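# Sponge from under workbench into steel box on top

## Task

Retrieve the yellow sponge lying beneath the workbench and drop it into the steel box, with the steel box sitting level on the workbench top and wholly inside its edges (nothing overhanging). Neither robot may tip over or be left leaning. Everything must stay in place without a robot supporting it, and at the end both robots must have released their grips and moved away.

## Robot and tools

Two mobile robots share the job: stretch (Hello Robot Stretch 3, one arm) and rby (Rainbow RB-Y1, two arms plus a bending torso). Each reports its state in its own frames, so only images, lidar_m, wrist_depth_mm and head_depth_mm reveal where one robot is relative to the other.

TOOLS
execute_actions(actions, cameras): actions is a list holding a single action object, or empty to just read state and images. The action is keyed by robot name, "stretch" and/or "rby"; both robots start moving at once and may finish at different times. cameras picks which images come back (rby_head_camera, rby_left_wrist_camera, rby_right_wrist_camera, stretch_head_camera, stretch_nav_camera, stretch_wrist_camera, or all; [] gives none; omitted gives all). The pictures line lists the images in order. Any unknown key or out-of-range number rejects the whole call and nothing moves. If a result reports a stop, the remaining calls in that same reply are skipped.
wait(seconds): 0 to 10 s, commands nothing, returns state and images.
zoom_image(camera, region): region is [x0, y0, x1, y1] in pixels of that camera's latest full image, top-left origin, at most 504 by 504.
finished_scene(scene): ends the scene by number; irreversible; the goal must already hold and stay held.

BASES (both robots)
base takes one command per action: {"translate_m": d}, a straight drive of d metres relative to where the base last measured itself, forward positive; or {"rotate_rad": d}, a turn in place relative to the current heading, left (counter-clockwise seen from above) positive. Neither base can move sideways. Ranges: stretch translate -1 to 1, rotate -3.2 to 3.2; rby translate -3 to 3, rotate -3.2 to 3.2. The same command moves the two robots by slightly different amounts, so carrying a load together can pull a robot over.

STRETCH
Base 0.33 m long, 0.34 m wide, pivoting 0.05 m behind its front edge. The arm reaches out to the robot's right, so the gripper advances forward by driving. joints are absolute targets: lift_m 0 to 1.1 (arm height on mast); arm_m 0 to 0.52 (extension); wrist_yaw_rad -1.345 to 4.42 (0 along the arm, positive toward the front, 3.0 folded over base); wrist_pitch_rad -1.57 to 0.451 (negative tips fingers down); wrist_roll_rad -2.911 to 2.911; gripper_m -0.089 to 0.179 (larger is wider; real fingertip gap is somewhat less); head_pan_rad -3.953 to 1.73 (positive left, -1.57 looks along the arm); head_tilt_rad -1.53 to 0.419 (negative down). contact_limits: {"arm_m": effort percent 1 to 100} stops the arm when its effort hits that level. Grip by commanding below the object's width; release by opening at least 0.02 above the touch value. Fold or unfold the wrist only with lift_m between 0.32 and 0.95, wrist_pitch_rad -0.4 and roll near 0. With wrist_yaw_rad below -0.4 keep pitch at -0.5 or lower. The base is fast only when stowed (lift below 0.30, arm below 0.03, yaw above 2.54). Tipping risk: pushing on something rigid with the gripper high (above roughly 0.45 m), driving while hooked on something fixed, or snagging furniture, especially in reverse. If base_tilt shows a lean, free the gripper, undo the last move in small steps, and lower lift_m to about 0.2. lidar_m: 12 distances in 30-degree sectors starting straight ahead and going counter-clockwise, at 0.17 m height; "-" means nothing seen. Depth grids are 7 by 7 cells in mm.

RBY
Base 0.66 m long, 0.58 m wide, front edge 0.10 m ahead of the wheel axle; the bent leg may protrude beyond it. joints are absolute targets in radians (grippers in metres): torso_squat_rad 0 to 1.2, torso_shift_rad -0.3 to 0.6, torso_pitch_rad -0.2 to 1.4 (positive bows forward), torso_yaw_rad -1.5 to 1.5 (positive left); per arm shoulder_pitch -2.356 to 2.356 (negative swings forward and up), left_shoulder_roll 0 to 3.141 and right_shoulder_roll -3.141 to 0 (away from the body), shoulder_yaw -2.094 to 2.094, elbow -2.617 to 0.01 (negative bends), forearm_roll -3.141 to 3.141, wrist_pitch -1.57 to 1.919, hand_roll -2.705 to 2.705, gripper_m 0 to 0.1 (pad opening); head_pan_rad -0.523 to 0.523, head_tilt_rad -0.35 to 1.57 (positive down). Combined torso limits: squat+shift <= 1.52; squat-shift+pitch <= 1.57; shift+0.5 pitch-0.4 squat <= 0.7; shift+0.3 pitch-0.5 squat <= 0.39. speeds caps translate_m (0.05 to 0.4 m/s) or rotate_rad (0.1 to 1.509 rad/s); a base move needing over 8.667 s is refused. min_time_s (0.1 to 8) sets a floor on arm and head motion duration. To hold something, command a gap at least 0.005 m under its width; off_target is then normal. Each arm carries up to 3 kg; weight far forward can tip rby.

RESULTS
base_status and joint_status: done, off_target (may still push), contact_stop, time_out, torque_fault, limit_stop_at_<name>, stopped_with_arm, not_followed (an arm-collision check withheld targets; read the cause line). on_its_own covers joints not commanded; held at shows the target held, not the position. motor_effort shows load in percent with a peak in brackets. hand_pose (stretch) and left_hand/right_hand/chest (rby) are in each base frame: x forward, y left, z up, origin between the drive wheels. Joints left out of an action may keep pushing toward old targets.

AVOID
Any hard press between the robots or between rby's arms; a base touching the other robot must not drive further. Avoid torque faults, MOTOR HOT/over-temperature stops, dropped or slipping objects, slams, tipping. After a contact_stop on rby, back off arms first, then torso, in a separate action. Finish with grippers open and both robots clear.

Each tool is called after "Emit:" as name([rows], argument=value, ...), one row to a line, values as JSON.

## Session

Emit:
execute_actions(actions=[])

Scene clock: 0.00 s.
stretch.base_odometry: x=+0.000 y=+0.000 heading=+0.000 (m, m, rad; stretch's odometry frame)
stretch.turned_by_wheels: +0.000 (rad since the last result)
stretch.turned_by_imu: +0.000 (rad since the last result)
stretch.base_tilt: forward=+0.6 right=+0.3 (deg)
stretch.lidar_m: 1.21 1.56 1.57 1.95 2.12 3.12 3.23 1.85 3.56 1.85 1.28 1.19
stretch.head_depth_mm: 1073 1079 1089 1087 1092 1098 1097 / 1136 1132 1131 1144 1143 1146 1144 / 1189 1183 1191 1197 1197 1206 1197 / 1241 1241 1236 1256 1264 1255 1270 / 1303 1319 1313 1318 1319 1329 1332 / 1387 1382 1380 1390 1389 1392 1406 / 1494 1479 1497 1501 1501 1455 1461
stretch.base_status: not commanded
stretch.joint_positions: lift_m=+0.397 arm_m=+0.000 wrist_yaw_rad=+3.124 wrist_pitch_rad=-0.554 wrist_roll_rad=+0.008 gripper_m=+0.037 head_pan_rad=-0.016 head_tilt_rad=-0.023
stretch.joint_status: not commanded
stretch.motor_effort: left_wheel=+0 right_wheel=+0 lift_m=+42 arm_m=+0 wrist_yaw_rad=+0 wrist_pitch_rad=+5 wrist_roll_rad=+0 gripper_m=+0 head_pan_rad=+0 head_tilt_rad=+4 (%)
stretch.hand_pose: x=-0.0176 y=+0.0605 z=+0.3799 quat_wxyz=(+0.200, +0.684, +0.187, +0.676) (m; stretch's base frame)
stretch.wrist_depth_mm: - - - - - - - / - - - - - - - / 864 923 - 948 978 - - / 728 745 773 782 799 812 859 / 632 650 682 675 693 704 716 / 548 563 - 570 620 606 601 / 500 - - - 526 533 539
rby.base_odometry: x=+0.000 y=+0.000 heading=+0.000 (m, m, rad; rby's odometry frame)
rby.base_status: not commanded
rby.joint_positions: torso_squat_rad=+0.350 torso_shift_rad=-0.001 torso_pitch_rad=+0.000 torso_yaw_rad=+0.000 left_shoulder_pitch_rad=+0.005 left_shoulder_roll_rad=+0.012 left_shoulder_yaw_rad=+0.039 left_elbow_rad=-0.305 left_forearm_roll_rad=+0.036 left_wrist_pitch_rad=+0.026 left_hand_roll_rad=-0.031 left_gripper_m=+0.099 right_shoulder_pitch_rad=-0.022 right_shoulder_roll_rad=-0.003 right_shoulder_yaw_rad=+0.031 right_elbow_rad=-0.184 right_forearm_roll_rad=+0.000 right_wrist_pitch_rad=-0.043 right_hand_roll_rad=+0.026 right_gripper_m=+0.100 head_pan_rad=+0.001 head_tilt_rad=+0.399
rby.joint_status: not commanded
rby.chest: x=-0.2286 y=-0.0011 z=+1.2475 quat_wxyz=(+1.000, +0.001, +0.000, +0.000) (m; rby's base frame)
rby.left_hand: x=-0.0911 y=+0.2348 z=+0.5761 quat_wxyz=(+0.990, +0.009, -0.136, +0.022) (m; rby's base frame)
rby.right_hand: x=-0.1136 y=-0.2187 z=+0.5714 quat_wxyz=(+0.992, +0.000, -0.124, +0.033) (m; rby's base frame)
pictures: rby_head_camera, rby_left_wrist_camera, rby_right_wrist_camera, stretch_head_camera (sideways: a quarter turn clockwise sets it upright), stretch_nav_camera (sideways: a quarter turn counterclockwise sets it upright), stretch_wrist_camera
Images, in order (width x height): rby_head_camera 896x504, rby_left_wrist_camera 644x364, rby_right_wrist_camera 644x364, stretch_head_camera 896x504, stretch_nav_camera 672x504, stretch_wrist_camera 644x364.

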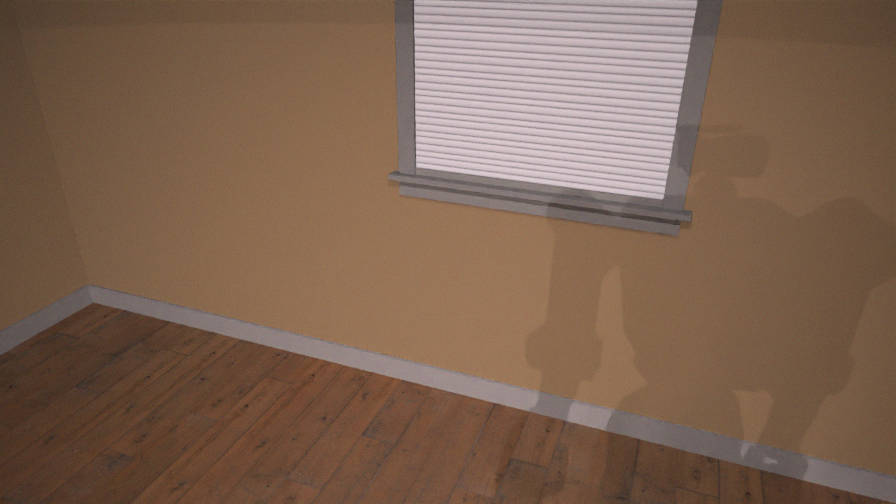

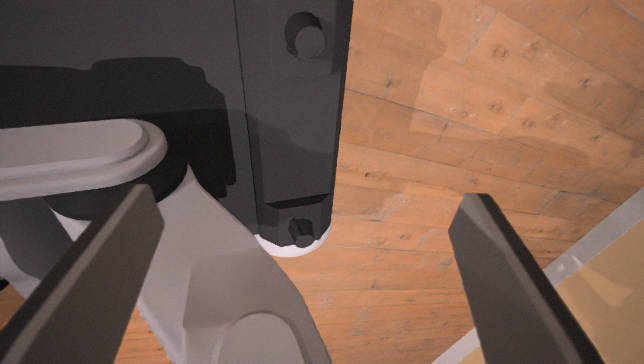

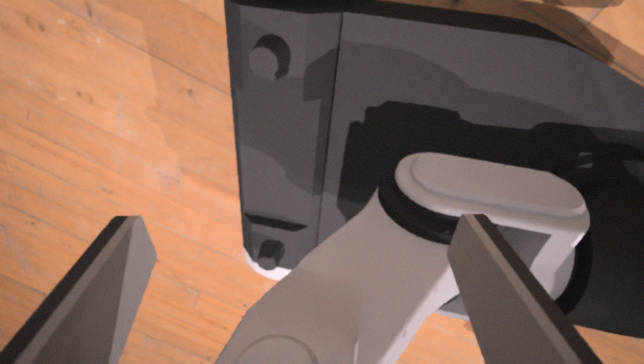

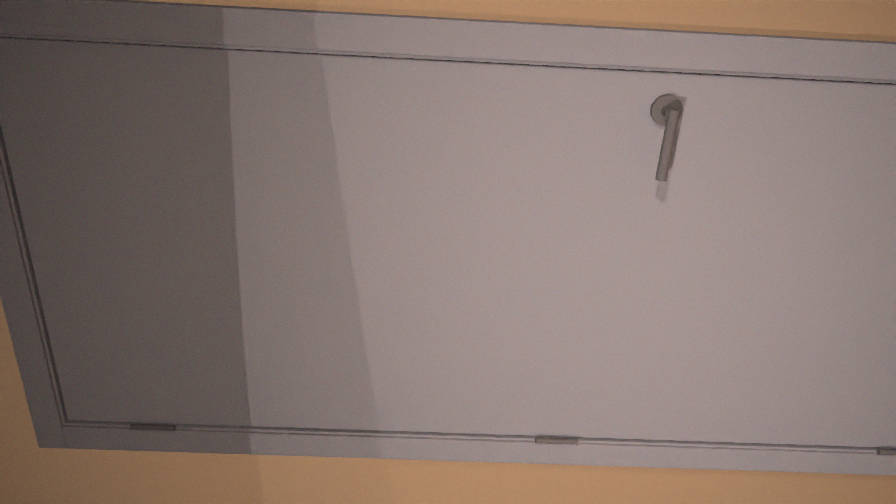

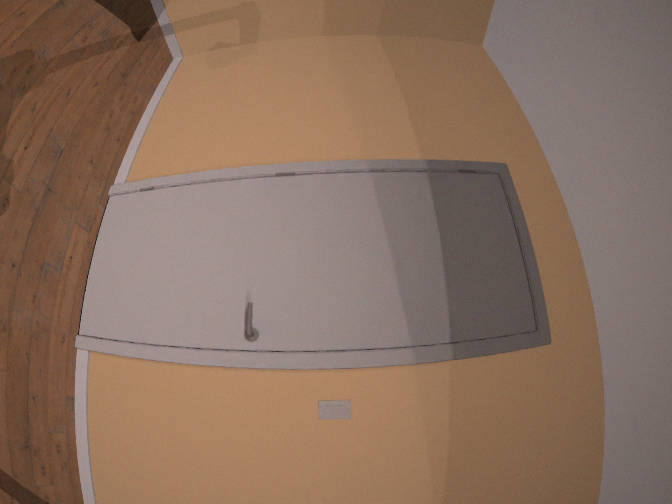

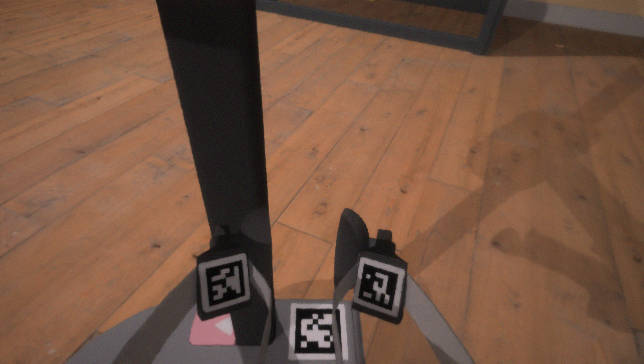

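Things are behind. Look around.

Emit:
execute_actions([
  {"stretch":{"joints":{"head_pan_rad":-3.0,"head_tilt_rad":-0.5}},"rby":{"base":{"rotate_rad":3.0},"joints":{"head_tilt_rad":0.6}}},
], cameras=["rby_head_camera","stretch_nav_camera","stretch_head_camera"])

Scene clock: 5.67 s.
stretch.base_odometry: x=+0.000 y=+0.000 heading=+0.000 (m, m, rad; stretch's odometry frame)
stretch.turned_by_wheels: +0.000 (rad since the last result)
stretch.turned_by_imu: +0.001 (rad since the last result)
stretch.base_tilt: forward=+0.6 right=+0.3 (deg)
stretch.lidar_m: 1.21 1.56 1.57 1.95 2.12 3.09 3.23 2.00 3.56 1.85 1.28 1.18
stretch.head_depth_mm: 3079 3109 3328 2771 2057 1624 1344 / 3255 3424 3448 2791 2042 1610 1339 / 3474 3641 3648 2761 2028 1615 1340 / 3601 3957 - 2717 2036 1588 1327 / 3915 - - 2654 1994 1598 1318 / - - - 2645 2004 1580 1305 / 3821 - 4000 2440 1974 1584 1308
stretch.base_status: not commanded
stretch.joint_positions: lift_m=+0.397 arm_m=+0.000 wrist_yaw_rad=+3.124 wrist_pitch_rad=-0.554 wrist_roll_rad=+0.008 gripper_m=+0.037 head_pan_rad=-2.993 head_tilt_rad=-0.494
stretch.joint_status: all done
stretch.motor_effort: left_wheel=+0(0) right_wheel=-1(1) lift_m=+42(42) arm_m=+0(0) wrist_yaw_rad=-1(0) wrist_pitch_rad=+5(4) wrist_roll_rad=+0(0) gripper_m=+0(0) head_pan_rad=-2(32) head_tilt_rad=-4(39) (%)
stretch.hand_pose: x=-0.0176 y=+0.0605 z=+0.3799 quat_wxyz=(+0.200, +0.684, +0.187, +0.676) (m; stretch's base frame)
stretch.wrist_depth_mm: - - - - - - - / - - - - - - - / 898 914 - 960 946 - - / 759 749 749 807 827 824 853 / 636 646 643 662 701 695 697 / 560 567 - 594 611 610 616 / 500 - - - 513 537 549
rby.base_odometry: x=+0.000 y=+0.000 heading=+2.999 (m, m, rad; rby's odometry frame)
rby.base_status: done
rby.joint_positions: torso_squat_rad=+0.350 torso_shift_rad=-0.001 torso_pitch_rad=+0.000 torso_yaw_rad=+0.000 left_shoulder_pitch_rad=+0.005 left_shoulder_roll_rad=+0.012 left_shoulder_yaw_rad=+0.039 left_elbow_rad=-0.305 left_forearm_roll_rad=+0.036 left_wrist_pitch_rad=+0.026 left_hand_roll_rad=-0.031 left_gripper_m=+0.099 right_shoulder_pitch_rad=-0.022 right_shoulder_roll_rad=-0.003 right_shoulder_yaw_rad=+0.031 right_elbow_rad=-0.184 right_forearm_roll_rad=+0.000 right_wrist_pitch_rad=-0.043 right_hand_roll_rad=+0.026 right_gripper_m=+0.100 head_pan_rad=+0.001 head_tilt_rad=+0.600
rby.joint_status: all done
rby.chest: x=-0.2287 y=-0.0012 z=+1.2475 quat_wxyz=(+1.000, +0.001, +0.000, +0.000) (m; rby's base frame)
rby.left_hand: x=-0.0911 y=+0.2348 z=+0.5761 quat_wxyz=(+0.990, +0.009, -0.136, +0.022) (m; rby's base frame)
rby.right_hand: x=-0.1136 y=-0.2187 z=+0.5714 quat_wxyz=(+0.992, +0.000, -0.124, +0.033) (m; rby's base frame)
pictures: rby_head_camera, stretch_head_camera (sideways: a quarter turn clockwise sets it upright), stretch_nav_camera (sideways: a quarter turn counterclockwise sets it upright)
Images, in order (width x height): rby_head_camera 896x504, stretch_head_camera 896x504, stretch_nav_camera 672x504.

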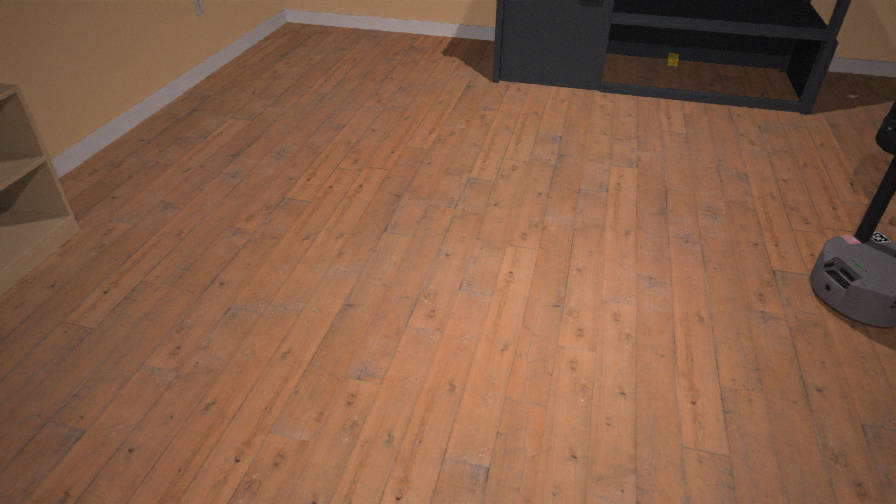

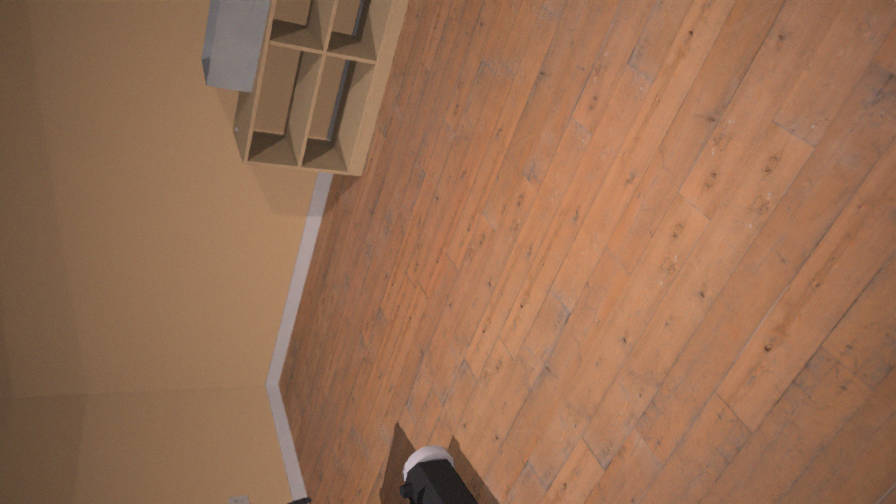

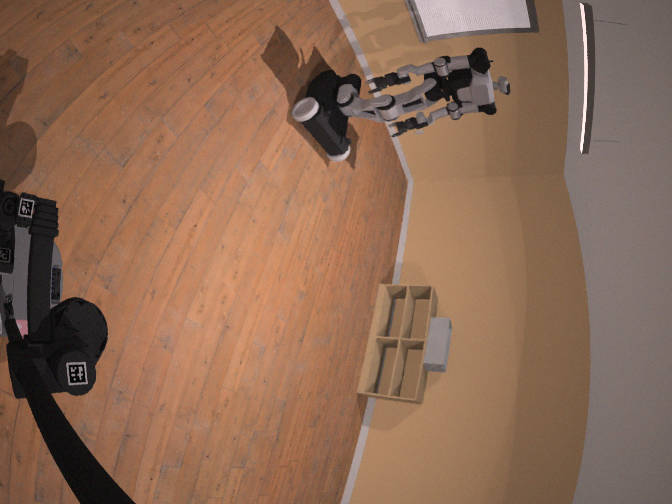

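Emit:
execute_actions([
  {"stretch":{"joints":{"head_pan_rad":1.6,"head_tilt_rad":-0.45}},"rby":{"base":{"rotate_rad":1.1},"joints":{"head_tilt_rad":0.25}}},
], cameras=["rby_head_camera","stretch_nav_camera","stretch_head_camera"])

Scene clock: 9.77 s.
stretch.base_odometry: x=+0.000 y=+0.000 heading=+0.000 (m, m, rad; stretch's odometry frame)
stretch.turned_by_wheels: +0.000 (rad since the last result)
stretch.turned_by_imu: +0.001 (rad since the last result)
stretch.base_tilt: forward=+0.7 right=+0.3 (deg)
stretch.lidar_m: 1.21 1.55 1.57 1.95 2.12 3.11 3.22 1.95 1.97 1.86 1.28 1.18
stretch.head_depth_mm: 1947 2095 1918 1901 2080 1677 1371 / 2033 2197 1891 2080 2154 1680 1368 / 2134 2289 2041 2200 2110 1671 1365 / 2261 2423 2223 2315 2071 1646 1367 / 2368 2572 2124 2164 2073 1644 1354 / 2492 2688 2138 2222 2058 1621 1348 / 2663 2924 2240 2422 2071 1624 1343
stretch.base_status: not commanded
stretch.joint_positions: lift_m=+0.397 arm_m=+0.000 wrist_yaw_rad=+3.124 wrist_pitch_rad=-0.554 wrist_roll_rad=+0.008 gripper_m=+0.037 head_pan_rad=+1.593 head_tilt_rad=-0.458
stretch.joint_status: all done
stretch.motor_effort: left_wheel=+0(0) right_wheel=-1(1) lift_m=+42(42) arm_m=+0(0) wrist_yaw_rad=+0(0) wrist_pitch_rad=+4(4) wrist_roll_rad=+0(0) gripper_m=+0(0) head_pan_rad=+3(33) head_tilt_rad=+6(13) (%)
stretch.hand_pose: x=-0.0176 y=+0.0605 z=+0.3799 quat_wxyz=(+0.200, +0.684, +0.187, +0.676) (m; stretch's base frame)
stretch.wrist_depth_mm: - - - - - - - / - - - - - - - / 871 905 - 942 964 - - / 756 756 778 785 783 851 832 / 630 653 665 671 695 694 699 / 549 561 - 584 602 607 620 / 494 - - - 526 534 535
rby.base_odometry: x=+0.000 y=+0.000 heading=-2.184 (m, m, rad; rby's odometry frame)
rby.base_status: done
rby.joint_positions: torso_squat_rad=+0.350 torso_shift_rad=-0.001 torso_pitch_rad=+0.000 torso_yaw_rad=+0.000 left_shoulder_pitch_rad=+0.005 left_shoulder_roll_rad=+0.012 left_shoulder_yaw_rad=+0.039 left_elbow_rad=-0.305 left_forearm_roll_rad=+0.036 left_wrist_pitch_rad=+0.026 left_hand_roll_rad=-0.031 left_gripper_m=+0.099 right_shoulder_pitch_rad=-0.022 right_shoulder_roll_rad=-0.003 right_shoulder_yaw_rad=+0.031 right_elbow_rad=-0.184 right_forearm_roll_rad=+0.000 right_wrist_pitch_rad=-0.043 right_hand_roll_rad=+0.026 right_gripper_m=+0.100 head_pan_rad=+0.001 head_tilt_rad=+0.250
rby.joint_status: all done
rby.chest: x=-0.2286 y=-0.0012 z=+1.2475 quat_wxyz=(+1.000, +0.001, +0.000, +0.000) (m; rby's base frame)
rby.left_hand: x=-0.0911 y=+0.2348 z=+0.5761 quat_wxyz=(+0.990, +0.009, -0.136, +0.022) (m; rby's base frame)
rby.right_hand: x=-0.1136 y=-0.2187 z=+0.5714 quat_wxyz=(+0.992, +0.000, -0.124, +0.033) (m; rby's base frame)
pictures: rby_head_camera, stretch_head_camera (sideways: a quarter turn clockwise sets it upright), stretch_nav_camera (sideways: a quarter turn counterclockwise sets it upright)
Images, in order (width x height): rby_head_camera 896x504, stretch_head_camera 896x504, stretch_nav_camera 672x504.

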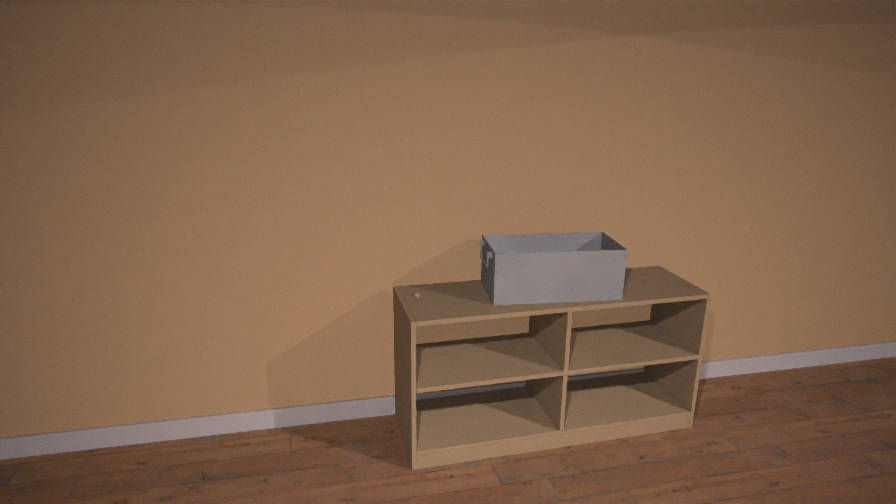

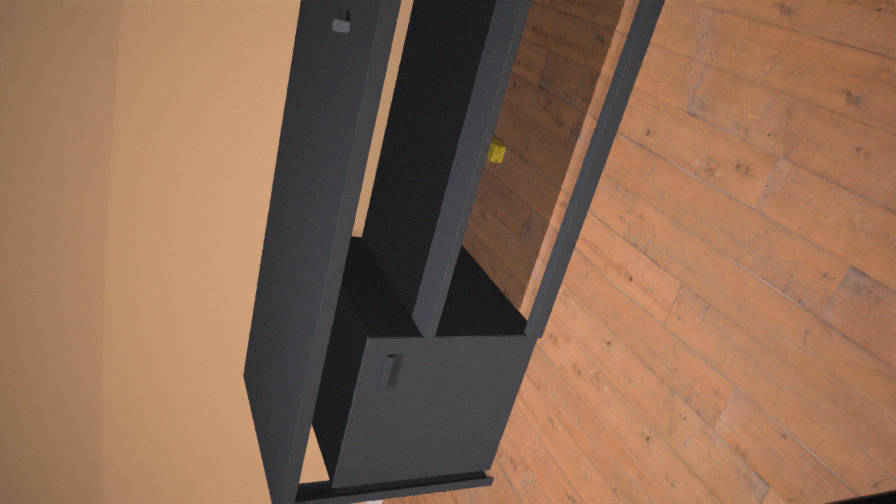

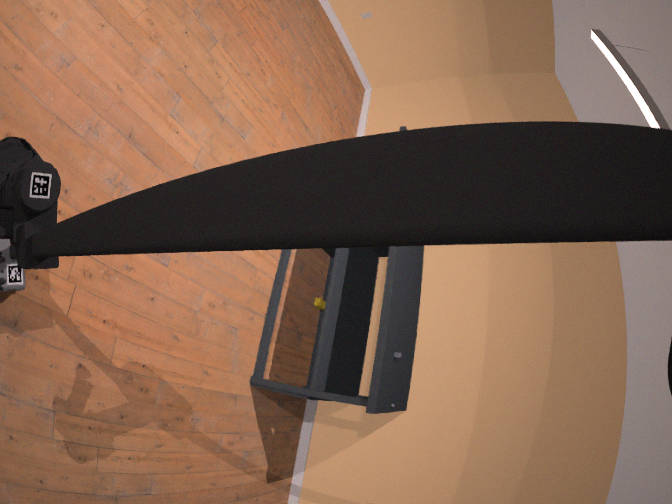

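Emit:
execute_actions([
  {"stretch":{"base":{"rotate_rad":1.44},"joints":{"lift_m":0.27}},"rby":{"base":{"rotate_rad":-0.42}}},
], cameras=[])

Emit:
execute_actions([
  {"stretch":{"base":{"translate_m":1.0}},"rby":{"base":{"translate_m":1.65}}},
], cameras=[])

Emit:
execute_actions([
  {"stretch":{"base":{"translate_m":0.3}},"rby":{"base":{"rotate_rad":0.665},"joints":{"head_tilt_rad":0.5}}},
], cameras=[])

Emit:
execute_actions([
  {"stretch":{"base":{"rotate_rad":1.18},"joints":{"head_pan_rad":-1.57,"head_tilt_rad":-0.8}}},
], cameras=["rby_head_camera","stretch_head_camera"])

Scene clock: 15.07 s.
stretch.base_odometry: x=+0.000 y=+0.000 heading=+1.440 (m, m, rad; stretch's odometry frame)
stretch.turned_by_wheels: +1.440 (rad since the last result)
stretch.turned_by_imu: +1.420 (rad since the last result)
stretch.base_tilt: forward=+0.7 right=+0.3 (deg)
stretch.lidar_m: 2.07 1.95 3.46 3.11 1.95 2.04 2.28 1.37 1.21 1.18 1.40 1.56
stretch.head_depth_mm: 2912 3087 3282 3014 2173 1680 1376 / 2901 3122 3370 2945 2128 1660 1380 / 3026 3208 3454 2967 2124 1670 1368 / 3100 3379 3395 2910 2105 1640 1361 / 3198 3560 3608 2889 2112 1629 1358 / 3376 3662 3945 2806 2082 1639 1349 / 3395 3871 - 2755 2050 1625 1340
stretch.base_status: done
stretch.joint_positions: lift_m=+0.270 arm_m=+0.000 wrist_yaw_rad=+3.124 wrist_pitch_rad=-0.555 wrist_roll_rad=+0.008 gripper_m=+0.037 head_pan_rad=+1.593 head_tilt_rad=-0.458
stretch.joint_status: all done
stretch.motor_effort: left_wheel=-2(9) right_wheel=+1(8) lift_m=+31(35) arm_m=+0(0) wrist_yaw_rad=-2(1) wrist_pitch_rad=+4(5) wrist_roll_rad=+0(0) gripper_m=+0(0) head_pan_rad=+3(2) head_tilt_rad=+5(5) (%)
stretch.hand_pose: x=-0.0176 y=+0.0604 z=+0.2536 quat_wxyz=(+0.201, +0.684, +0.187, +0.676) (m; stretch's base frame)
stretch.wrist_depth_mm: - - - - - - - / 818 850 - 920 916 955 - / 661 679 - 740 741 763 768 / 549 566 569 588 602 623 632 / 480 521 - 538 518 528 528 / - - - - 461 458 474 / - - - - 397 405 412
rby.base_odometry: x=+0.000 y=+0.000 heading=-2.602 (m, m, rad; rby's odometry frame)
rby.base_status: done
rby.joint_positions: torso_squat_rad=+0.350 torso_shift_rad=-0.001 torso_pitch_rad=+0.000 torso_yaw_rad=+0.000 left_shoulder_pitch_rad=+0.005 left_shoulder_roll_rad=+0.012 left_shoulder_yaw_rad=+0.039 left_elbow_rad=-0.305 left_forearm_roll_rad=+0.036 left_wrist_pitch_rad=+0.026 left_hand_roll_rad=-0.031 left_gripper_m=+0.099 right_shoulder_pitch_rad=-0.022 right_shoulder_roll_rad=-0.003 right_shoulder_yaw_rad=+0.031 right_elbow_rad=-0.184 right_forearm_roll_rad=+0.000 right_wrist_pitch_rad=-0.043 right_hand_roll_rad=+0.026 right_gripper_m=+0.100 head_pan_rad=+0.001 head_tilt_rad=+0.250
rby.joint_status: not commanded
rby.chest: x=-0.2286 y=-0.0011 z=+1.2475 quat_wxyz=(+1.000, +0.001, +0.000, +0.000) (m; rby's base frame)
rby.left_hand: x=-0.0911 y=+0.2348 z=+0.5761 quat_wxyz=(+0.990, +0.009, -0.136, +0.022) (m; rby's base frame)
rby.right_hand: x=-0.1136 y=-0.2187 z=+0.5714 quat_wxyz=(+0.992, +0.000, -0.124, +0.033) (m; rby's base frame)
pictures: none
No camera images: the call's "cameras" was empty. Leave "cameras" out to get every camera's image.

Scene clock: 20.63 s.
stretch.base_odometry: x=+0.131 y=+0.991 heading=+1.440 (m, m, rad; stretch's odometry frame)
stretch.turned_by_wheels: +0.000 (rad since the last result)
stretch.turned_by_imu: +0.003 (rad since the last result)
stretch.base_tilt: forward=+0.6 right=+0.3 (deg)
stretch.lidar_m: 1.31 1.04 1.42 3.08 3.39 4.53 2.84 1.66 1.47 1.47 0.70 0.68
stretch.head_depth_mm: 2624 2775 3013 2965 2143 1671 1378 / 2696 2901 3112 2979 2115 1689 1374 / 2810 3010 3218 2939 2103 1666 1363 / 2891 3105 3317 2900 2112 1655 1362 / 2980 3211 3380 2894 2129 1638 1359 / 3031 3311 3462 2855 2083 1636 1354 / 3201 3408 3575 2678 2031 1624 1343
stretch.base_status: done
stretch.joint_positions: lift_m=+0.270 arm_m=+0.000 wrist_yaw_rad=+3.124 wrist_pitch_rad=-0.555 wrist_roll_rad=+0.008 gripper_m=+0.037 head_pan_rad=+1.593 head_tilt_rad=-0.458
stretch.joint_status: not commanded
stretch.motor_effort: left_wheel=-2(6) right_wheel=+1(7) lift_m=+31(31) arm_m=+0(0) wrist_yaw_rad=+1(1) wrist_pitch_rad=+5(5) wrist_roll_rad=+0(1) gripper_m=+1(0) head_pan_rad=+2(2) head_tilt_rad=+5(5) (%)
stretch.hand_pose: x=-0.0176 y=+0.0604 z=+0.2536 quat_wxyz=(+0.201, +0.684, +0.187, +0.676) (m; stretch's base frame)
stretch.wrist_depth_mm: - - - - - - - / 815 835 - 908 923 945 - / 661 673 - 694 730 765 784 / 557 564 580 593 615 620 629 / 490 519 - 535 511 515 545 / - - - - 463 451 464 / - - - - 395 399 407
rby.base_odometry: x=-1.416 y=-0.846 heading=-2.603 (m, m, rad; rby's odometry frame)
rby.base_status: done
rby.joint_positions: torso_squat_rad=+0.350 torso_shift_rad=-0.001 torso_pitch_rad=+0.000 torso_yaw_rad=+0.000 left_shoulder_pitch_rad=+0.005 left_shoulder_roll_rad=+0.012 left_shoulder_yaw_rad=+0.039 left_elbow_rad=-0.305 left_forearm_roll_rad=+0.036 left_wrist_pitch_rad=+0.026 left_hand_roll_rad=-0.031 left_gripper_m=+0.099 right_shoulder_pitch_rad=-0.022 right_shoulder_roll_rad=-0.003 right_shoulder_yaw_rad=+0.031 right_elbow_rad=-0.184 right_forearm_roll_rad=+0.000 right_wrist_pitch_rad=-0.043 right_hand_roll_rad=+0.026 right_gripper_m=+0.100 head_pan_rad=+0.001 head_tilt_rad=+0.250
rby.joint_status: not commanded
rby.chest: x=-0.2286 y=-0.0011 z=+1.2475 quat_wxyz=(+1.000, +0.001, +0.000, +0.000) (m; rby's base frame)
rby.left_hand: x=-0.0910 y=+0.2348 z=+0.5761 quat_wxyz=(+0.990, +0.009, -0.136, +0.022) (m; rby's base frame)
rby.right_hand: x=-0.1136 y=-0.2187 z=+0.5714 quat_wxyz=(+0.992, +0.000, -0.124, +0.033) (m; rby's base frame)
pictures: none
No camera images: the call's "cameras" was empty. Leave "cameras" out to get every camera's image.

Scene clock: 23.40 s.
stretch.base_odometry: x=+0.170 y=+1.289 heading=+1.440 (m, m, rad; stretch's odometry frame)
stretch.turned_by_wheels: +0.000 (rad since the last result)
stretch.turned_by_imu: +0.001 (rad since the last result)
stretch.base_tilt: forward=+0.7 right=+0.1 (deg)
stretch.lidar_m: 1.03 0.81 0.81 3.08 2.68 4.79 2.99 1.78 1.57 1.59 0.51 0.90
stretch.head_depth_mm: 2525 2737 2899 2971 2136 1672 1376 / 2622 2821 3048 2990 2118 1668 1372 / 2687 2921 3187 2933 2121 1657 1365 / 2807 2999 3266 2919 2099 1661 1365 / 2908 3201 3384 2893 2083 1645 1348 / 3004 3249 3298 2824 2067 1646 1352 / 3135 3332 3427 2807 2051 1623 1349
stretch.base_status: done
stretch.joint_positions: lift_m=+0.270 arm_m=+0.000 wrist_yaw_rad=+3.124 wrist_pitch_rad=-0.555 wrist_roll_rad=+0.008 gripper_m=+0.037 head_pan_rad=+1.593 head_tilt_rad=-0.458
stretch.joint_status: not commanded
stretch.motor_effort: left_wheel=-2(7) right_wheel=+1(8) lift_m=+31(31) arm_m=+0(0) wrist_yaw_rad=-1(1) wrist_pitch_rad=+5(5) wrist_roll_rad=+0(0) gripper_m=+1(0) head_pan_rad=+3(2) head_tilt_rad=+5(5) (%)
stretch.hand_pose: x=-0.0176 y=+0.0604 z=+0.2536 quat_wxyz=(+0.201, +0.684, +0.187, +0.676) (m; stretch's base frame)
stretch.wrist_depth_mm: - - - - - - 771 / 814 865 - 930 976 963 716 / 668 688 - 729 721 757 706 / 552 577 578 594 619 622 600 / 480 505 - 540 514 527 520 / - - - - 454 459 461 / - - - - 388 406 409
rby.base_odometry: x=-1.416 y=-0.846 heading=-1.939 (m, m, rad; rby's odometry frame)
rby.base_status: done
rby.joint_positions: torso_squat_rad=+0.350 torso_shift_rad=-0.001 torso_pitch_rad=+0.000 torso_yaw_rad=+0.000 left_shoulder_pitch_rad=+0.005 left_shoulder_roll_rad=+0.012 left_shoulder_yaw_rad=+0.039 left_elbow_rad=-0.305 left_forearm_roll_rad=+0.036 left_wrist_pitch_rad=+0.026 left_hand_roll_rad=-0.031 left_gripper_m=+0.099 right_shoulder_pitch_rad=-0.022 right_shoulder_roll_rad=-0.003 right_shoulder_yaw_rad=+0.031 right_elbow_rad=-0.184 right_forearm_roll_rad=+0.000 right_wrist_pitch_rad=-0.043 right_hand_roll_rad=+0.026 right_gripper_m=+0.100 head_pan_rad=+0.001 head_tilt_rad=+0.500
rby.joint_status: all done
rby.chest: x=-0.2286 y=-0.0012 z=+1.2475 quat_wxyz=(+1.000, +0.001, +0.000, +0.000) (m; rby's base frame)
rby.left_hand: x=-0.0911 y=+0.2348 z=+0.5761 quat_wxyz=(+0.990, +0.009, -0.136, +0.022) (m; rby's base frame)
rby.right_hand: x=-0.1136 y=-0.2187 z=+0.5714 quat_wxyz=(+0.992, +0.000, -0.124, +0.033) (m; rby's base frame)
pictures: none
No camera images: the call's "cameras" was empty. Leave "cameras" out to get every camera's image.

Scene clock: 25.47 s.
stretch.base_odometry: x=+0.170 y=+1.289 heading=+2.620 (m, m, rad; stretch's odometry frame)
stretch.turned_by_wheels: +1.180 (rad since the last result)
stretch.turned_by_imu: +1.162 (rad since the last result)
stretch.base_tilt: forward=+0.7 right=+0.3 (deg)
stretch.lidar_m: 1.03 3.12 2.53 4.81 2.54 1.68 1.57 0.53 0.51 1.02 1.04 0.81
stretch.head_depth_mm: 968 1065 873 710 597 873 1125 / 957 1056 862 701 594 867 1139 / 952 1043 861 683 590 866 1135 / 946 1040 852 694 587 860 1123 / 946 1030 847 690 585 841 1119 / 938 1025 836 685 580 836 1097 / 929 1018 832 682 579 827 1103
stretch.base_status: done
stretch.joint_positions: lift_m=+0.270 arm_m=+0.000 wrist_yaw_rad=+3.124 wrist_pitch_rad=-0.555 wrist_roll_rad=+0.008 gripper_m=+0.037 head_pan_rad=-1.563 head_tilt_rad=-0.791
stretch.joint_status: all done
stretch.motor_effort: left_wheel=-2(9) right_wheel=+2(8) lift_m=+31(31) arm_m=-1(1) wrist_yaw_rad=+0(1) wrist_pitch_rad=+5(4) wrist_roll_rad=+0(0) gripper_m=+0(0) head_pan_rad=-3(31) head_tilt_rad=-6(38) (%)
stretch.hand_pose: x=-0.0176 y=+0.0604 z=+0.2536 quat_wxyz=(+0.201, +0.684, +0.187, +0.676) (m; stretch's base frame)
stretch.wrist_depth_mm: - - - - - - - / 822 835 - 900 931 - - / 670 677 - 715 732 756 791 / 565 572 579 595 615 618 640 / 481 507 - 530 526 521 538 / - - - - 460 459 469 / - - - - 394 403 413
rby.base_odometry: x=-1.416 y=-0.846 heading=-1.939 (m, m, rad; rby's odometry frame)
rby.base_status: not commanded
rby.joint_positions: torso_squat_rad=+0.350 torso_shift_rad=-0.001 torso_pitch_rad=+0.000 torso_yaw_rad=+0.000 left_shoulder_pitch_rad=+0.005 left_shoulder_roll_rad=+0.012 left_shoulder_yaw_rad=+0.039 left_elbow_rad=-0.305 left_forearm_roll_rad=+0.036 left_wrist_pitch_rad=+0.026 left_hand_roll_rad=-0.031 left_gripper_m=+0.099 right_shoulder_pitch_rad=-0.022 right_shoulder_roll_rad=-0.003 right_shoulder_yaw_rad=+0.031 right_elbow_rad=-0.184 right_forearm_roll_rad=+0.000 right_wrist_pitch_rad=-0.043 right_hand_roll_rad=+0.026 right_gripper_m=+0.100 head_pan_rad=+0.001 head_tilt_rad=+0.500
rby.joint_status: not commanded
rby.chest: x=-0.2286 y=-0.0012 z=+1.2475 quat_wxyz=(+1.000, +0.001, +0.000, +0.000) (m; rby's base frame)
rby.left_hand: x=-0.0911 y=+0.2348 z=+0.5761 quat_wxyz=(+0.990, +0.009, -0.136, +0.022) (m; rby's base frame)
rby.right_hand: x=-0.1136 y=-0.2187 z=+0.5714 quat_wxyz=(+0.992, +0.000, -0.124, +0.033) (m; rby's base frame)
pictures: rby_head_camera, stretch_head_camera (sideways: a quarter turn clockwise sets it upright)
Images, in order (width x height): rby_head_camera 896x504, stretch_head_camera 896x504.

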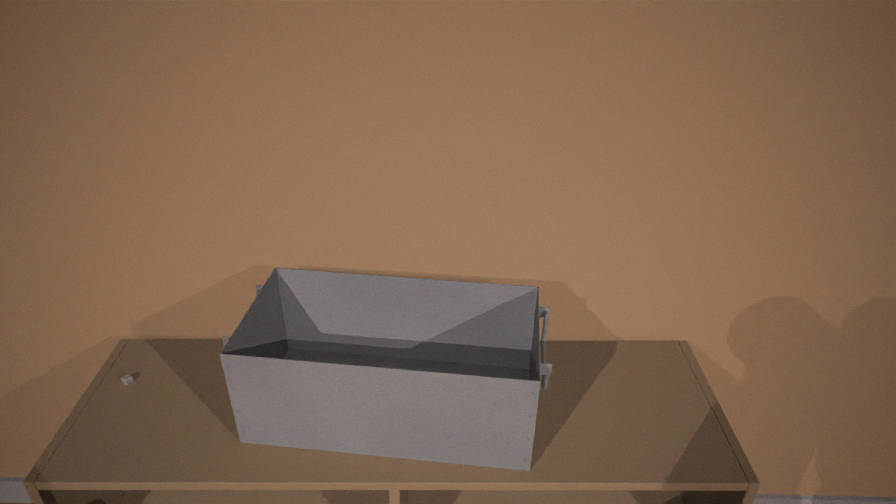

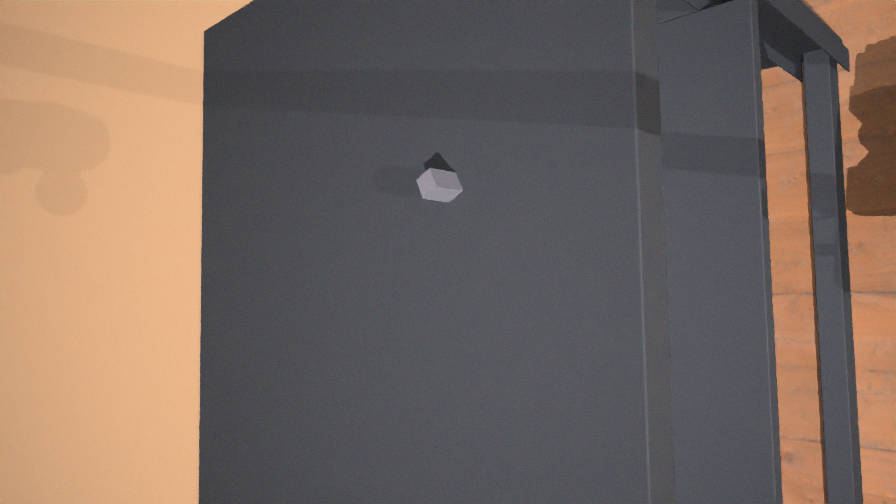

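Emit:
execute_actions([
  {"stretch":{"base":{"rotate_rad":-0.5}},"rby":{"joints":{"head_tilt_rad":0.8,"left_shoulder_roll_rad":0.5,"right_shoulder_roll_rad":-0.5,"left_elbow_rad":-1.5,"right_elbow_rad":-1.5}}},
], cameras=[])

Emit:
execute_actions([
  {"stretch":{"base":{"translate_m":0.46}}},
], cameras=[])

Emit:
execute_actions([
  {"stretch":{"base":{"rotate_rad":0.5},"joints":{"lift_m":0.35,"wrist_pitch_rad":-0.4,"head_tilt_rad":-1.1}}},
], cameras=[])

Emit:
execute_actions([
  {"stretch":{"joints":{"wrist_yaw_rad":1.57,"gripper_m":0.15}}},
], cameras=["rby_head_camera","stretch_nav_camera","stretch_head_camera"])

Scene clock: 28.37 s.
stretch.base_odometry: x=+0.170 y=+1.289 heading=+2.120 (m, m, rad; stretch's odometry frame)
stretch.turned_by_wheels: -0.500 (rad since the last result)
stretch.turned_by_imu: -0.492 (rad since the last result)
stretch.base_tilt: forward=+0.7 right=+0.3 (deg)
stretch.lidar_m: 0.81 1.13 2.84 2.53 4.82 2.45 1.67 1.57 0.51 0.51 1.02 1.04
stretch.head_depth_mm: 1374 1631 1996 1826 1542 1319 1171 / 1282 1508 1807 703 1468 1325 1168 / 1197 1383 1573 698 886 1174 1154 / 1123 1295 848 694 615 930 1153 / 1058 1166 843 689 592 889 1126 / 1009 1062 839 686 581 836 1091 / 953 1019 830 664 578 535 801
stretch.base_status: done
stretch.joint_positions: lift_m=+0.270 arm_m=+0.000 wrist_yaw_rad=+3.124 wrist_pitch_rad=-0.555 wrist_roll_rad=+0.008 gripper_m=+0.037 head_pan_rad=-1.563 head_tilt_rad=-0.791
stretch.joint_status: not commanded
stretch.motor_effort: left_wheel=+2(7) right_wheel=-3(8) lift_m=+31(31) arm_m=-1(0) wrist_yaw_rad=-1(1) wrist_pitch_rad=+5(5) wrist_roll_rad=+0(0) gripper_m=+0(0) head_pan_rad=-3(3) head_tilt_rad=-6(5) (%)
stretch.hand_pose: x=-0.0176 y=+0.0604 z=+0.2536 quat_wxyz=(+0.201, +0.684, +0.187, +0.676) (m; stretch's base frame)
stretch.wrist_depth_mm: - - - - - - - / 821 845 - 910 944 978 - / 667 683 - 704 742 749 775 / 553 562 557 586 609 621 629 / 479 519 - 533 520 526 538 / - - - - 462 453 462 / - - - - 398 401 409
rby.base_odometry: x=-1.416 y=-0.846 heading=-1.939 (m, m, rad; rby's odometry frame)
rby.base_status: not commanded
rby.joint_positions: torso_squat_rad=+0.350 torso_shift_rad=-0.001 torso_pitch_rad=+0.000 torso_yaw_rad=+0.000 left_shoulder_pitch_rad=+0.005 left_shoulder_roll_rad=+0.500 left_shoulder_yaw_rad=+0.039 left_elbow_rad=-1.500 left_forearm_roll_rad=+0.036 left_wrist_pitch_rad=+0.026 left_hand_roll_rad=-0.031 left_gripper_m=+0.099 right_shoulder_pitch_rad=-0.022 right_shoulder_roll_rad=-0.500 right_shoulder_yaw_rad=+0.031 right_elbow_rad=-1.500 right_forearm_roll_rad=+0.000 right_wrist_pitch_rad=-0.043 right_hand_roll_rad=+0.026 right_gripper_m=+0.100 head_pan_rad=+0.001 head_tilt_rad=+0.800
rby.joint_status: all done
rby.chest: x=-0.2286 y=-0.0012 z=+1.2475 quat_wxyz=(+1.000, +0.001, +0.000, +0.000) (m; rby's base frame)
rby.left_hand: x=+0.2828 y=+0.4043 z=+1.0305 quat_wxyz=(+0.716, +0.195, -0.653, -0.151) (m; rby's base frame)
rby.right_hand: x=+0.2931 y=-0.3614 z=+1.0392 quat_wxyz=(+0.687, -0.174, -0.679, +0.193) (m; rby's base frame)
pictures: none
No camera images: the call's "cameras" was empty. Leave "cameras" out to get every camera's image.

Scene clock: 31.80 s.
stretch.base_odometry: x=-0.070 y=+1.681 heading=+2.119 (m, m, rad; stretch's odometry frame)
stretch.turned_by_wheels: +0.000 (rad since the last result)
stretch.turned_by_imu: -0.612 (rad since the last result)
stretch.base_tilt: forward=+0.5 right=+0.3 (deg)
stretch.lidar_m: 0.76 0.48 0.47 2.81 2.56 5.02 3.25 2.03 1.86 0.66 0.86 0.80
stretch.head_depth_mm: 1586 1783 2067 1825 1523 1329 1166 / 1648 1840 2087 1769 1516 1321 1169 / 1727 1947 2050 714 1285 1304 1153 / 1781 2023 841 694 586 840 1136 / 1654 1885 843 688 584 505 461 / 1396 1543 831 680 578 503 444 / 1196 1302 825 676 577 501 442
stretch.base_status: done
stretch.joint_positions: lift_m=+0.270 arm_m=+0.000 wrist_yaw_rad=+3.121 wrist_pitch_rad=-0.557 wrist_roll_rad=+0.009 gripper_m=+0.037 head_pan_rad=-1.570 head_tilt_rad=-0.796
stretch.joint_status: not commanded
stretch.motor_effort: left_wheel=+0(41) right_wheel=+6(79) lift_m=+40(52) arm_m=+0(4) wrist_yaw_rad=+3(27) wrist_pitch_rad=+6(7) wrist_roll_rad=+0(1) gripper_m=+1(0) head_pan_rad=+0(2) head_tilt_rad=-3(7) (%)
stretch.hand_pose: x=-0.0169 y=+0.0600 z=+0.2527 quat_wxyz=(+0.203, +0.685, +0.187, +0.675) (m; stretch's base frame)
stretch.wrist_depth_mm: - - - - - 868 391 / 812 851 - 929 954 696 416 / 675 681 - 714 735 590 451 / 564 560 581 586 600 542 487 / 485 509 - - 519 493 521 / - - - - 463 428 463 / - - - - 393 366 408
rby.base_odometry: x=-1.416 y=-0.846 heading=-1.939 (m, m, rad; rby's odometry frame)
rby.base_status: not commanded
rby.joint_positions: torso_squat_rad=+0.350 torso_shift_rad=-0.001 torso_pitch_rad=+0.000 torso_yaw_rad=+0.000 left_shoulder_pitch_rad=+0.005 left_shoulder_roll_rad=+0.500 left_shoulder_yaw_rad=+0.039 left_elbow_rad=-1.500 left_forearm_roll_rad=+0.036 left_wrist_pitch_rad=+0.026 left_hand_roll_rad=-0.031 left_gripper_m=+0.099 right_shoulder_pitch_rad=-0.022 right_shoulder_roll_rad=-0.500 right_shoulder_yaw_rad=+0.031 right_elbow_rad=-1.500 right_forearm_roll_rad=+0.000 right_wrist_pitch_rad=-0.043 right_hand_roll_rad=+0.026 right_gripper_m=+0.100 head_pan_rad=+0.001 head_tilt_rad=+0.800
rby.joint_status: not commanded
rby.chest: x=-0.2286 y=-0.0012 z=+1.2475 quat_wxyz=(+1.000, +0.001, +0.000, +0.000) (m; rby's base frame)
rby.left_hand: x=+0.2828 y=+0.4043 z=+1.0305 quat_wxyz=(+0.716, +0.195, -0.653, -0.151) (m; rby's base frame)
rby.right_hand: x=+0.2931 y=-0.3614 z=+1.0392 quat_wxyz=(+0.687, -0.174, -0.679, +0.193) (m; rby's base frame)
pictures: none
No camera images: the call's "cameras" was empty. Leave "cameras" out to get every camera's image.

Scene clock: 34.20 s.
stretch.base_odometry: x=-0.070 y=+1.681 heading=+2.619 (m, m, rad; stretch's odometry frame)
stretch.turned_by_wheels: +0.500 (rad since the last result)
stretch.turned_by_imu: +0.345 (rad since the last result)
stretch.base_tilt: forward=+0.5 right=+0.3 (deg)
stretch.lidar_m: 0.54 0.48 2.80 2.59 2.55 4.36 2.23 1.86 0.66 0.76 0.83 0.82
stretch.head_depth_mm: 1870 688 622 1434 1315 1211 1130 / 778 683 610 958 1311 1209 1134 / 774 680 606 554 1262 - - / 771 676 607 546 517 - - / 766 673 600 543 495 950 1104 / 757 670 601 541 494 465 1079 / 754 667 597 539 493 451 732
stretch.base_status: done
stretch.joint_positions: lift_m=+0.350 arm_m=+0.000 wrist_yaw_rad=+3.122 wrist_pitch_rad=-0.419 wrist_roll_rad=+0.009 gripper_m=+0.037 head_pan_rad=-1.570 head_tilt_rad=-1.088
stretch.joint_status: all done
stretch.motor_effort: left_wheel=-2(16) right_wheel=+1(42) lift_m=+53(69) arm_m=+0(0) wrist_yaw_rad=+2(17) wrist_pitch_rad=+7(7) wrist_roll_rad=+0(0) gripper_m=+0(0) head_pan_rad=-1(0) head_tilt_rad=-8(37) (%)
stretch.hand_pose: x=-0.0168 y=+0.0795 z=+0.3620 quat_wxyz=(+0.155, +0.696, +0.140, +0.687) (m; stretch's base frame)
stretch.wrist_depth_mm: - - - - - - - / - - - - - - - / - - - - - - - / 813 845 - 884 897 930 896 / 686 686 - 700 731 743 735 / 572 581 - 608 635 621 609 / 501 517 - 533 530 539 503
rby.base_odometry: x=-1.416 y=-0.846 heading=-1.939 (m, m, rad; rby's odometry frame)
rby.base_status: not commanded
rby.joint_positions: torso_squat_rad=+0.350 torso_shift_rad=-0.001 torso_pitch_rad=+0.000 torso_yaw_rad=+0.000 left_shoulder_pitch_rad=+0.005 left_shoulder_roll_rad=+0.500 left_shoulder_yaw_rad=+0.039 left_elbow_rad=-1.500 left_forearm_roll_rad=+0.036 left_wrist_pitch_rad=+0.026 left_hand_roll_rad=-0.031 left_gripper_m=+0.099 right_shoulder_pitch_rad=-0.022 right_shoulder_roll_rad=-0.500 right_shoulder_yaw_rad=+0.031 right_elbow_rad=-1.500 right_forearm_roll_rad=+0.000 right_wrist_pitch_rad=-0.043 right_hand_roll_rad=+0.026 right_gripper_m=+0.100 head_pan_rad=+0.001 head_tilt_rad=+0.800
rby.joint_status: not commanded
rby.chest: x=-0.2286 y=-0.0012 z=+1.2475 quat_wxyz=(+1.000, +0.001, +0.000, +0.000) (m; rby's base frame)
rby.left_hand: x=+0.2828 y=+0.4043 z=+1.0305 quat_wxyz=(+0.716, +0.195, -0.653, -0.151) (m; rby's base frame)
rby.right_hand: x=+0.2931 y=-0.3614 z=+1.0392 quat_wxyz=(+0.687, -0.174, -0.679, +0.193) (m; rby's base frame)
pictures: none
No camera images: the call's "cameras" was empty. Leave "cameras" out to get every camera's image.

Scene clock: 37.53 s.
stretch.base_odometry: x=-0.070 y=+1.681 heading=+2.619 (m, m, rad; stretch's odometry frame)
stretch.turned_by_wheels: +0.000 (rad since the last result)
stretch.turned_by_imu: +0.001 (rad since the last result)
stretch.base_tilt: forward=+0.6 right=+0.4 (deg)
stretch.lidar_m: 0.55 0.48 2.80 2.59 2.54 4.37 2.22 1.86 0.66 0.76 0.83 0.82
stretch.head_depth_mm: 1858 688 624 1433 1315 1207 1133 / 779 684 610 952 1307 1210 1131 / 774 681 608 556 1283 - - / 768 678 602 547 514 - - / 764 676 604 542 497 799 1104 / 758 670 597 541 493 464 1091 / 756 667 597 539 493 453 730
stretch.base_status: not commanded
stretch.joint_positions: lift_m=+0.350 arm_m=+0.000 wrist_yaw_rad=+2.414 wrist_pitch_rad=-0.432 wrist_roll_rad=+0.007 gripper_m=+0.150 head_pan_rad=-1.570 head_tilt_rad=-1.088
stretch.joint_status: wrist_yaw_rad off_target (ended at +2.414, target +1.570); the others done
stretch.on_its_own: wrist_yaw_rad is held at +2.357, not at your +1.570, by its stall guard, which is still easing
stretch.motor_effort: left_wheel=+7(13) right_wheel=+6(9) lift_m=+52(52) arm_m=+1(1) wrist_yaw_rad=-51(100) wrist_pitch_rad=+12(13) wrist_roll_rad=+1(2) gripper_m=+15(100) head_pan_rad=+0(0) head_tilt_rad=-8(7) (%)
stretch.hand_pose: x=+0.1267 y=+0.0216 z=+0.3591 quat_wxyz=(+0.387, +0.701, -0.105, +0.589) (m; stretch's base frame)
stretch.wrist_depth_mm: - - - - 325 346 375 / - - - - 228 196 205 / - - - - 498 137 141 / 786 835 838 827 565 115 107 / 659 692 683 681 632 106 87 / - 583 579 568 594 94 76 / 487 503 511 518 509 521 73
rby.base_odometry: x=-1.416 y=-0.846 heading=-1.939 (m, m, rad; rby's odometry frame)
rby.base_status: not commanded
rby.joint_positions: torso_squat_rad=+0.350 torso_shift_rad=-0.001 torso_pitch_rad=+0.000 torso_yaw_rad=+0.000 left_shoulder_pitch_rad=+0.005 left_shoulder_roll_rad=+0.500 left_shoulder_yaw_rad=+0.039 left_elbow_rad=-1.500 left_forearm_roll_rad=+0.036 left_wrist_pitch_rad=+0.026 left_hand_roll_rad=-0.031 left_gripper_m=+0.099 right_shoulder_pitch_rad=-0.022 right_shoulder_roll_rad=-0.500 right_shoulder_yaw_rad=+0.031 right_elbow_rad=-1.500 right_forearm_roll_rad=+0.000 right_wrist_pitch_rad=-0.043 right_hand_roll_rad=+0.026 right_gripper_m=+0.100 head_pan_rad=+0.001 head_tilt_rad=+0.800
rby.joint_status: not commanded
rby.chest: x=-0.2286 y=-0.0012 z=+1.2475 quat_wxyz=(+1.000, +0.001, +0.000, +0.000) (m; rby's base frame)
rby.left_hand: x=+0.2828 y=+0.4043 z=+1.0305 quat_wxyz=(+0.716, +0.195, -0.653, -0.151) (m; rby's base frame)
rby.right_hand: x=+0.2931 y=-0.3614 z=+1.0392 quat_wxyz=(+0.687, -0.174, -0.679, +0.193) (m; rby's base frame)
pictures: rby_head_camera, stretch_head_camera (sideways: a quarter turn clockwise sets it upright), stretch_nav_camera (sideways: a quarter turn counterclockwise sets it upright)
Images, in order (width x height): rby_head_camera 896x504, stretch_head_camera 896x504, stretch_nav_camera 672x504.

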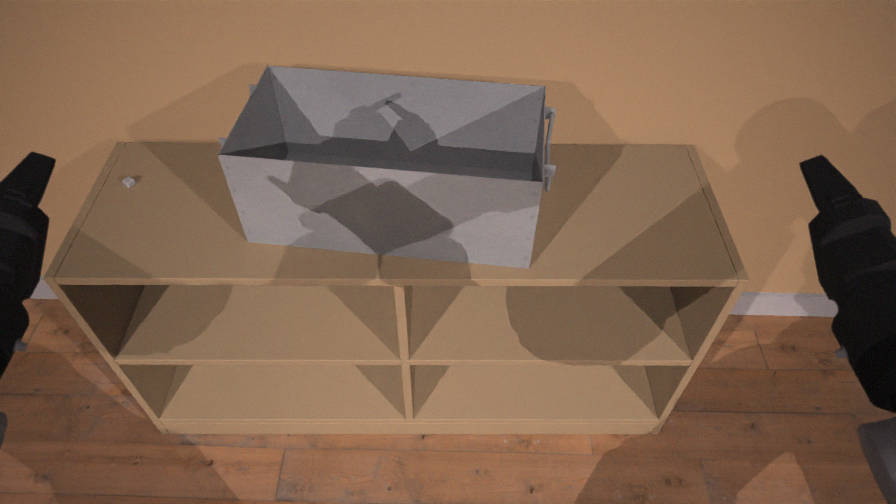

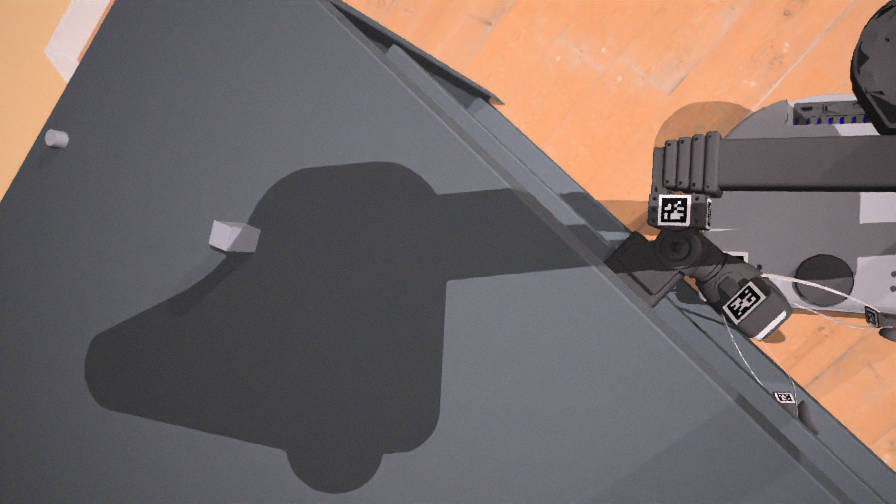

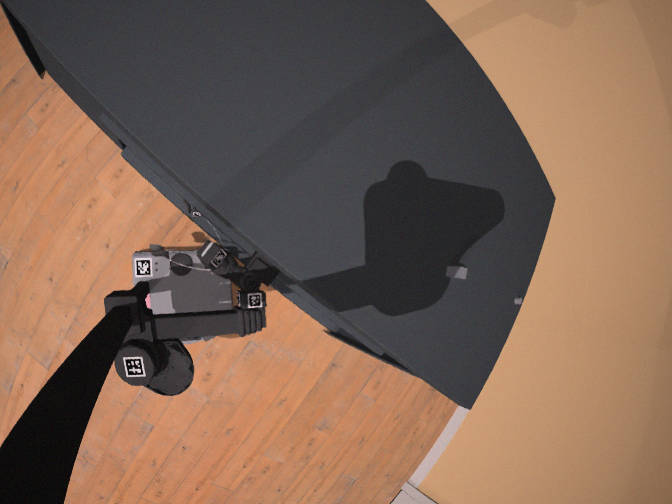

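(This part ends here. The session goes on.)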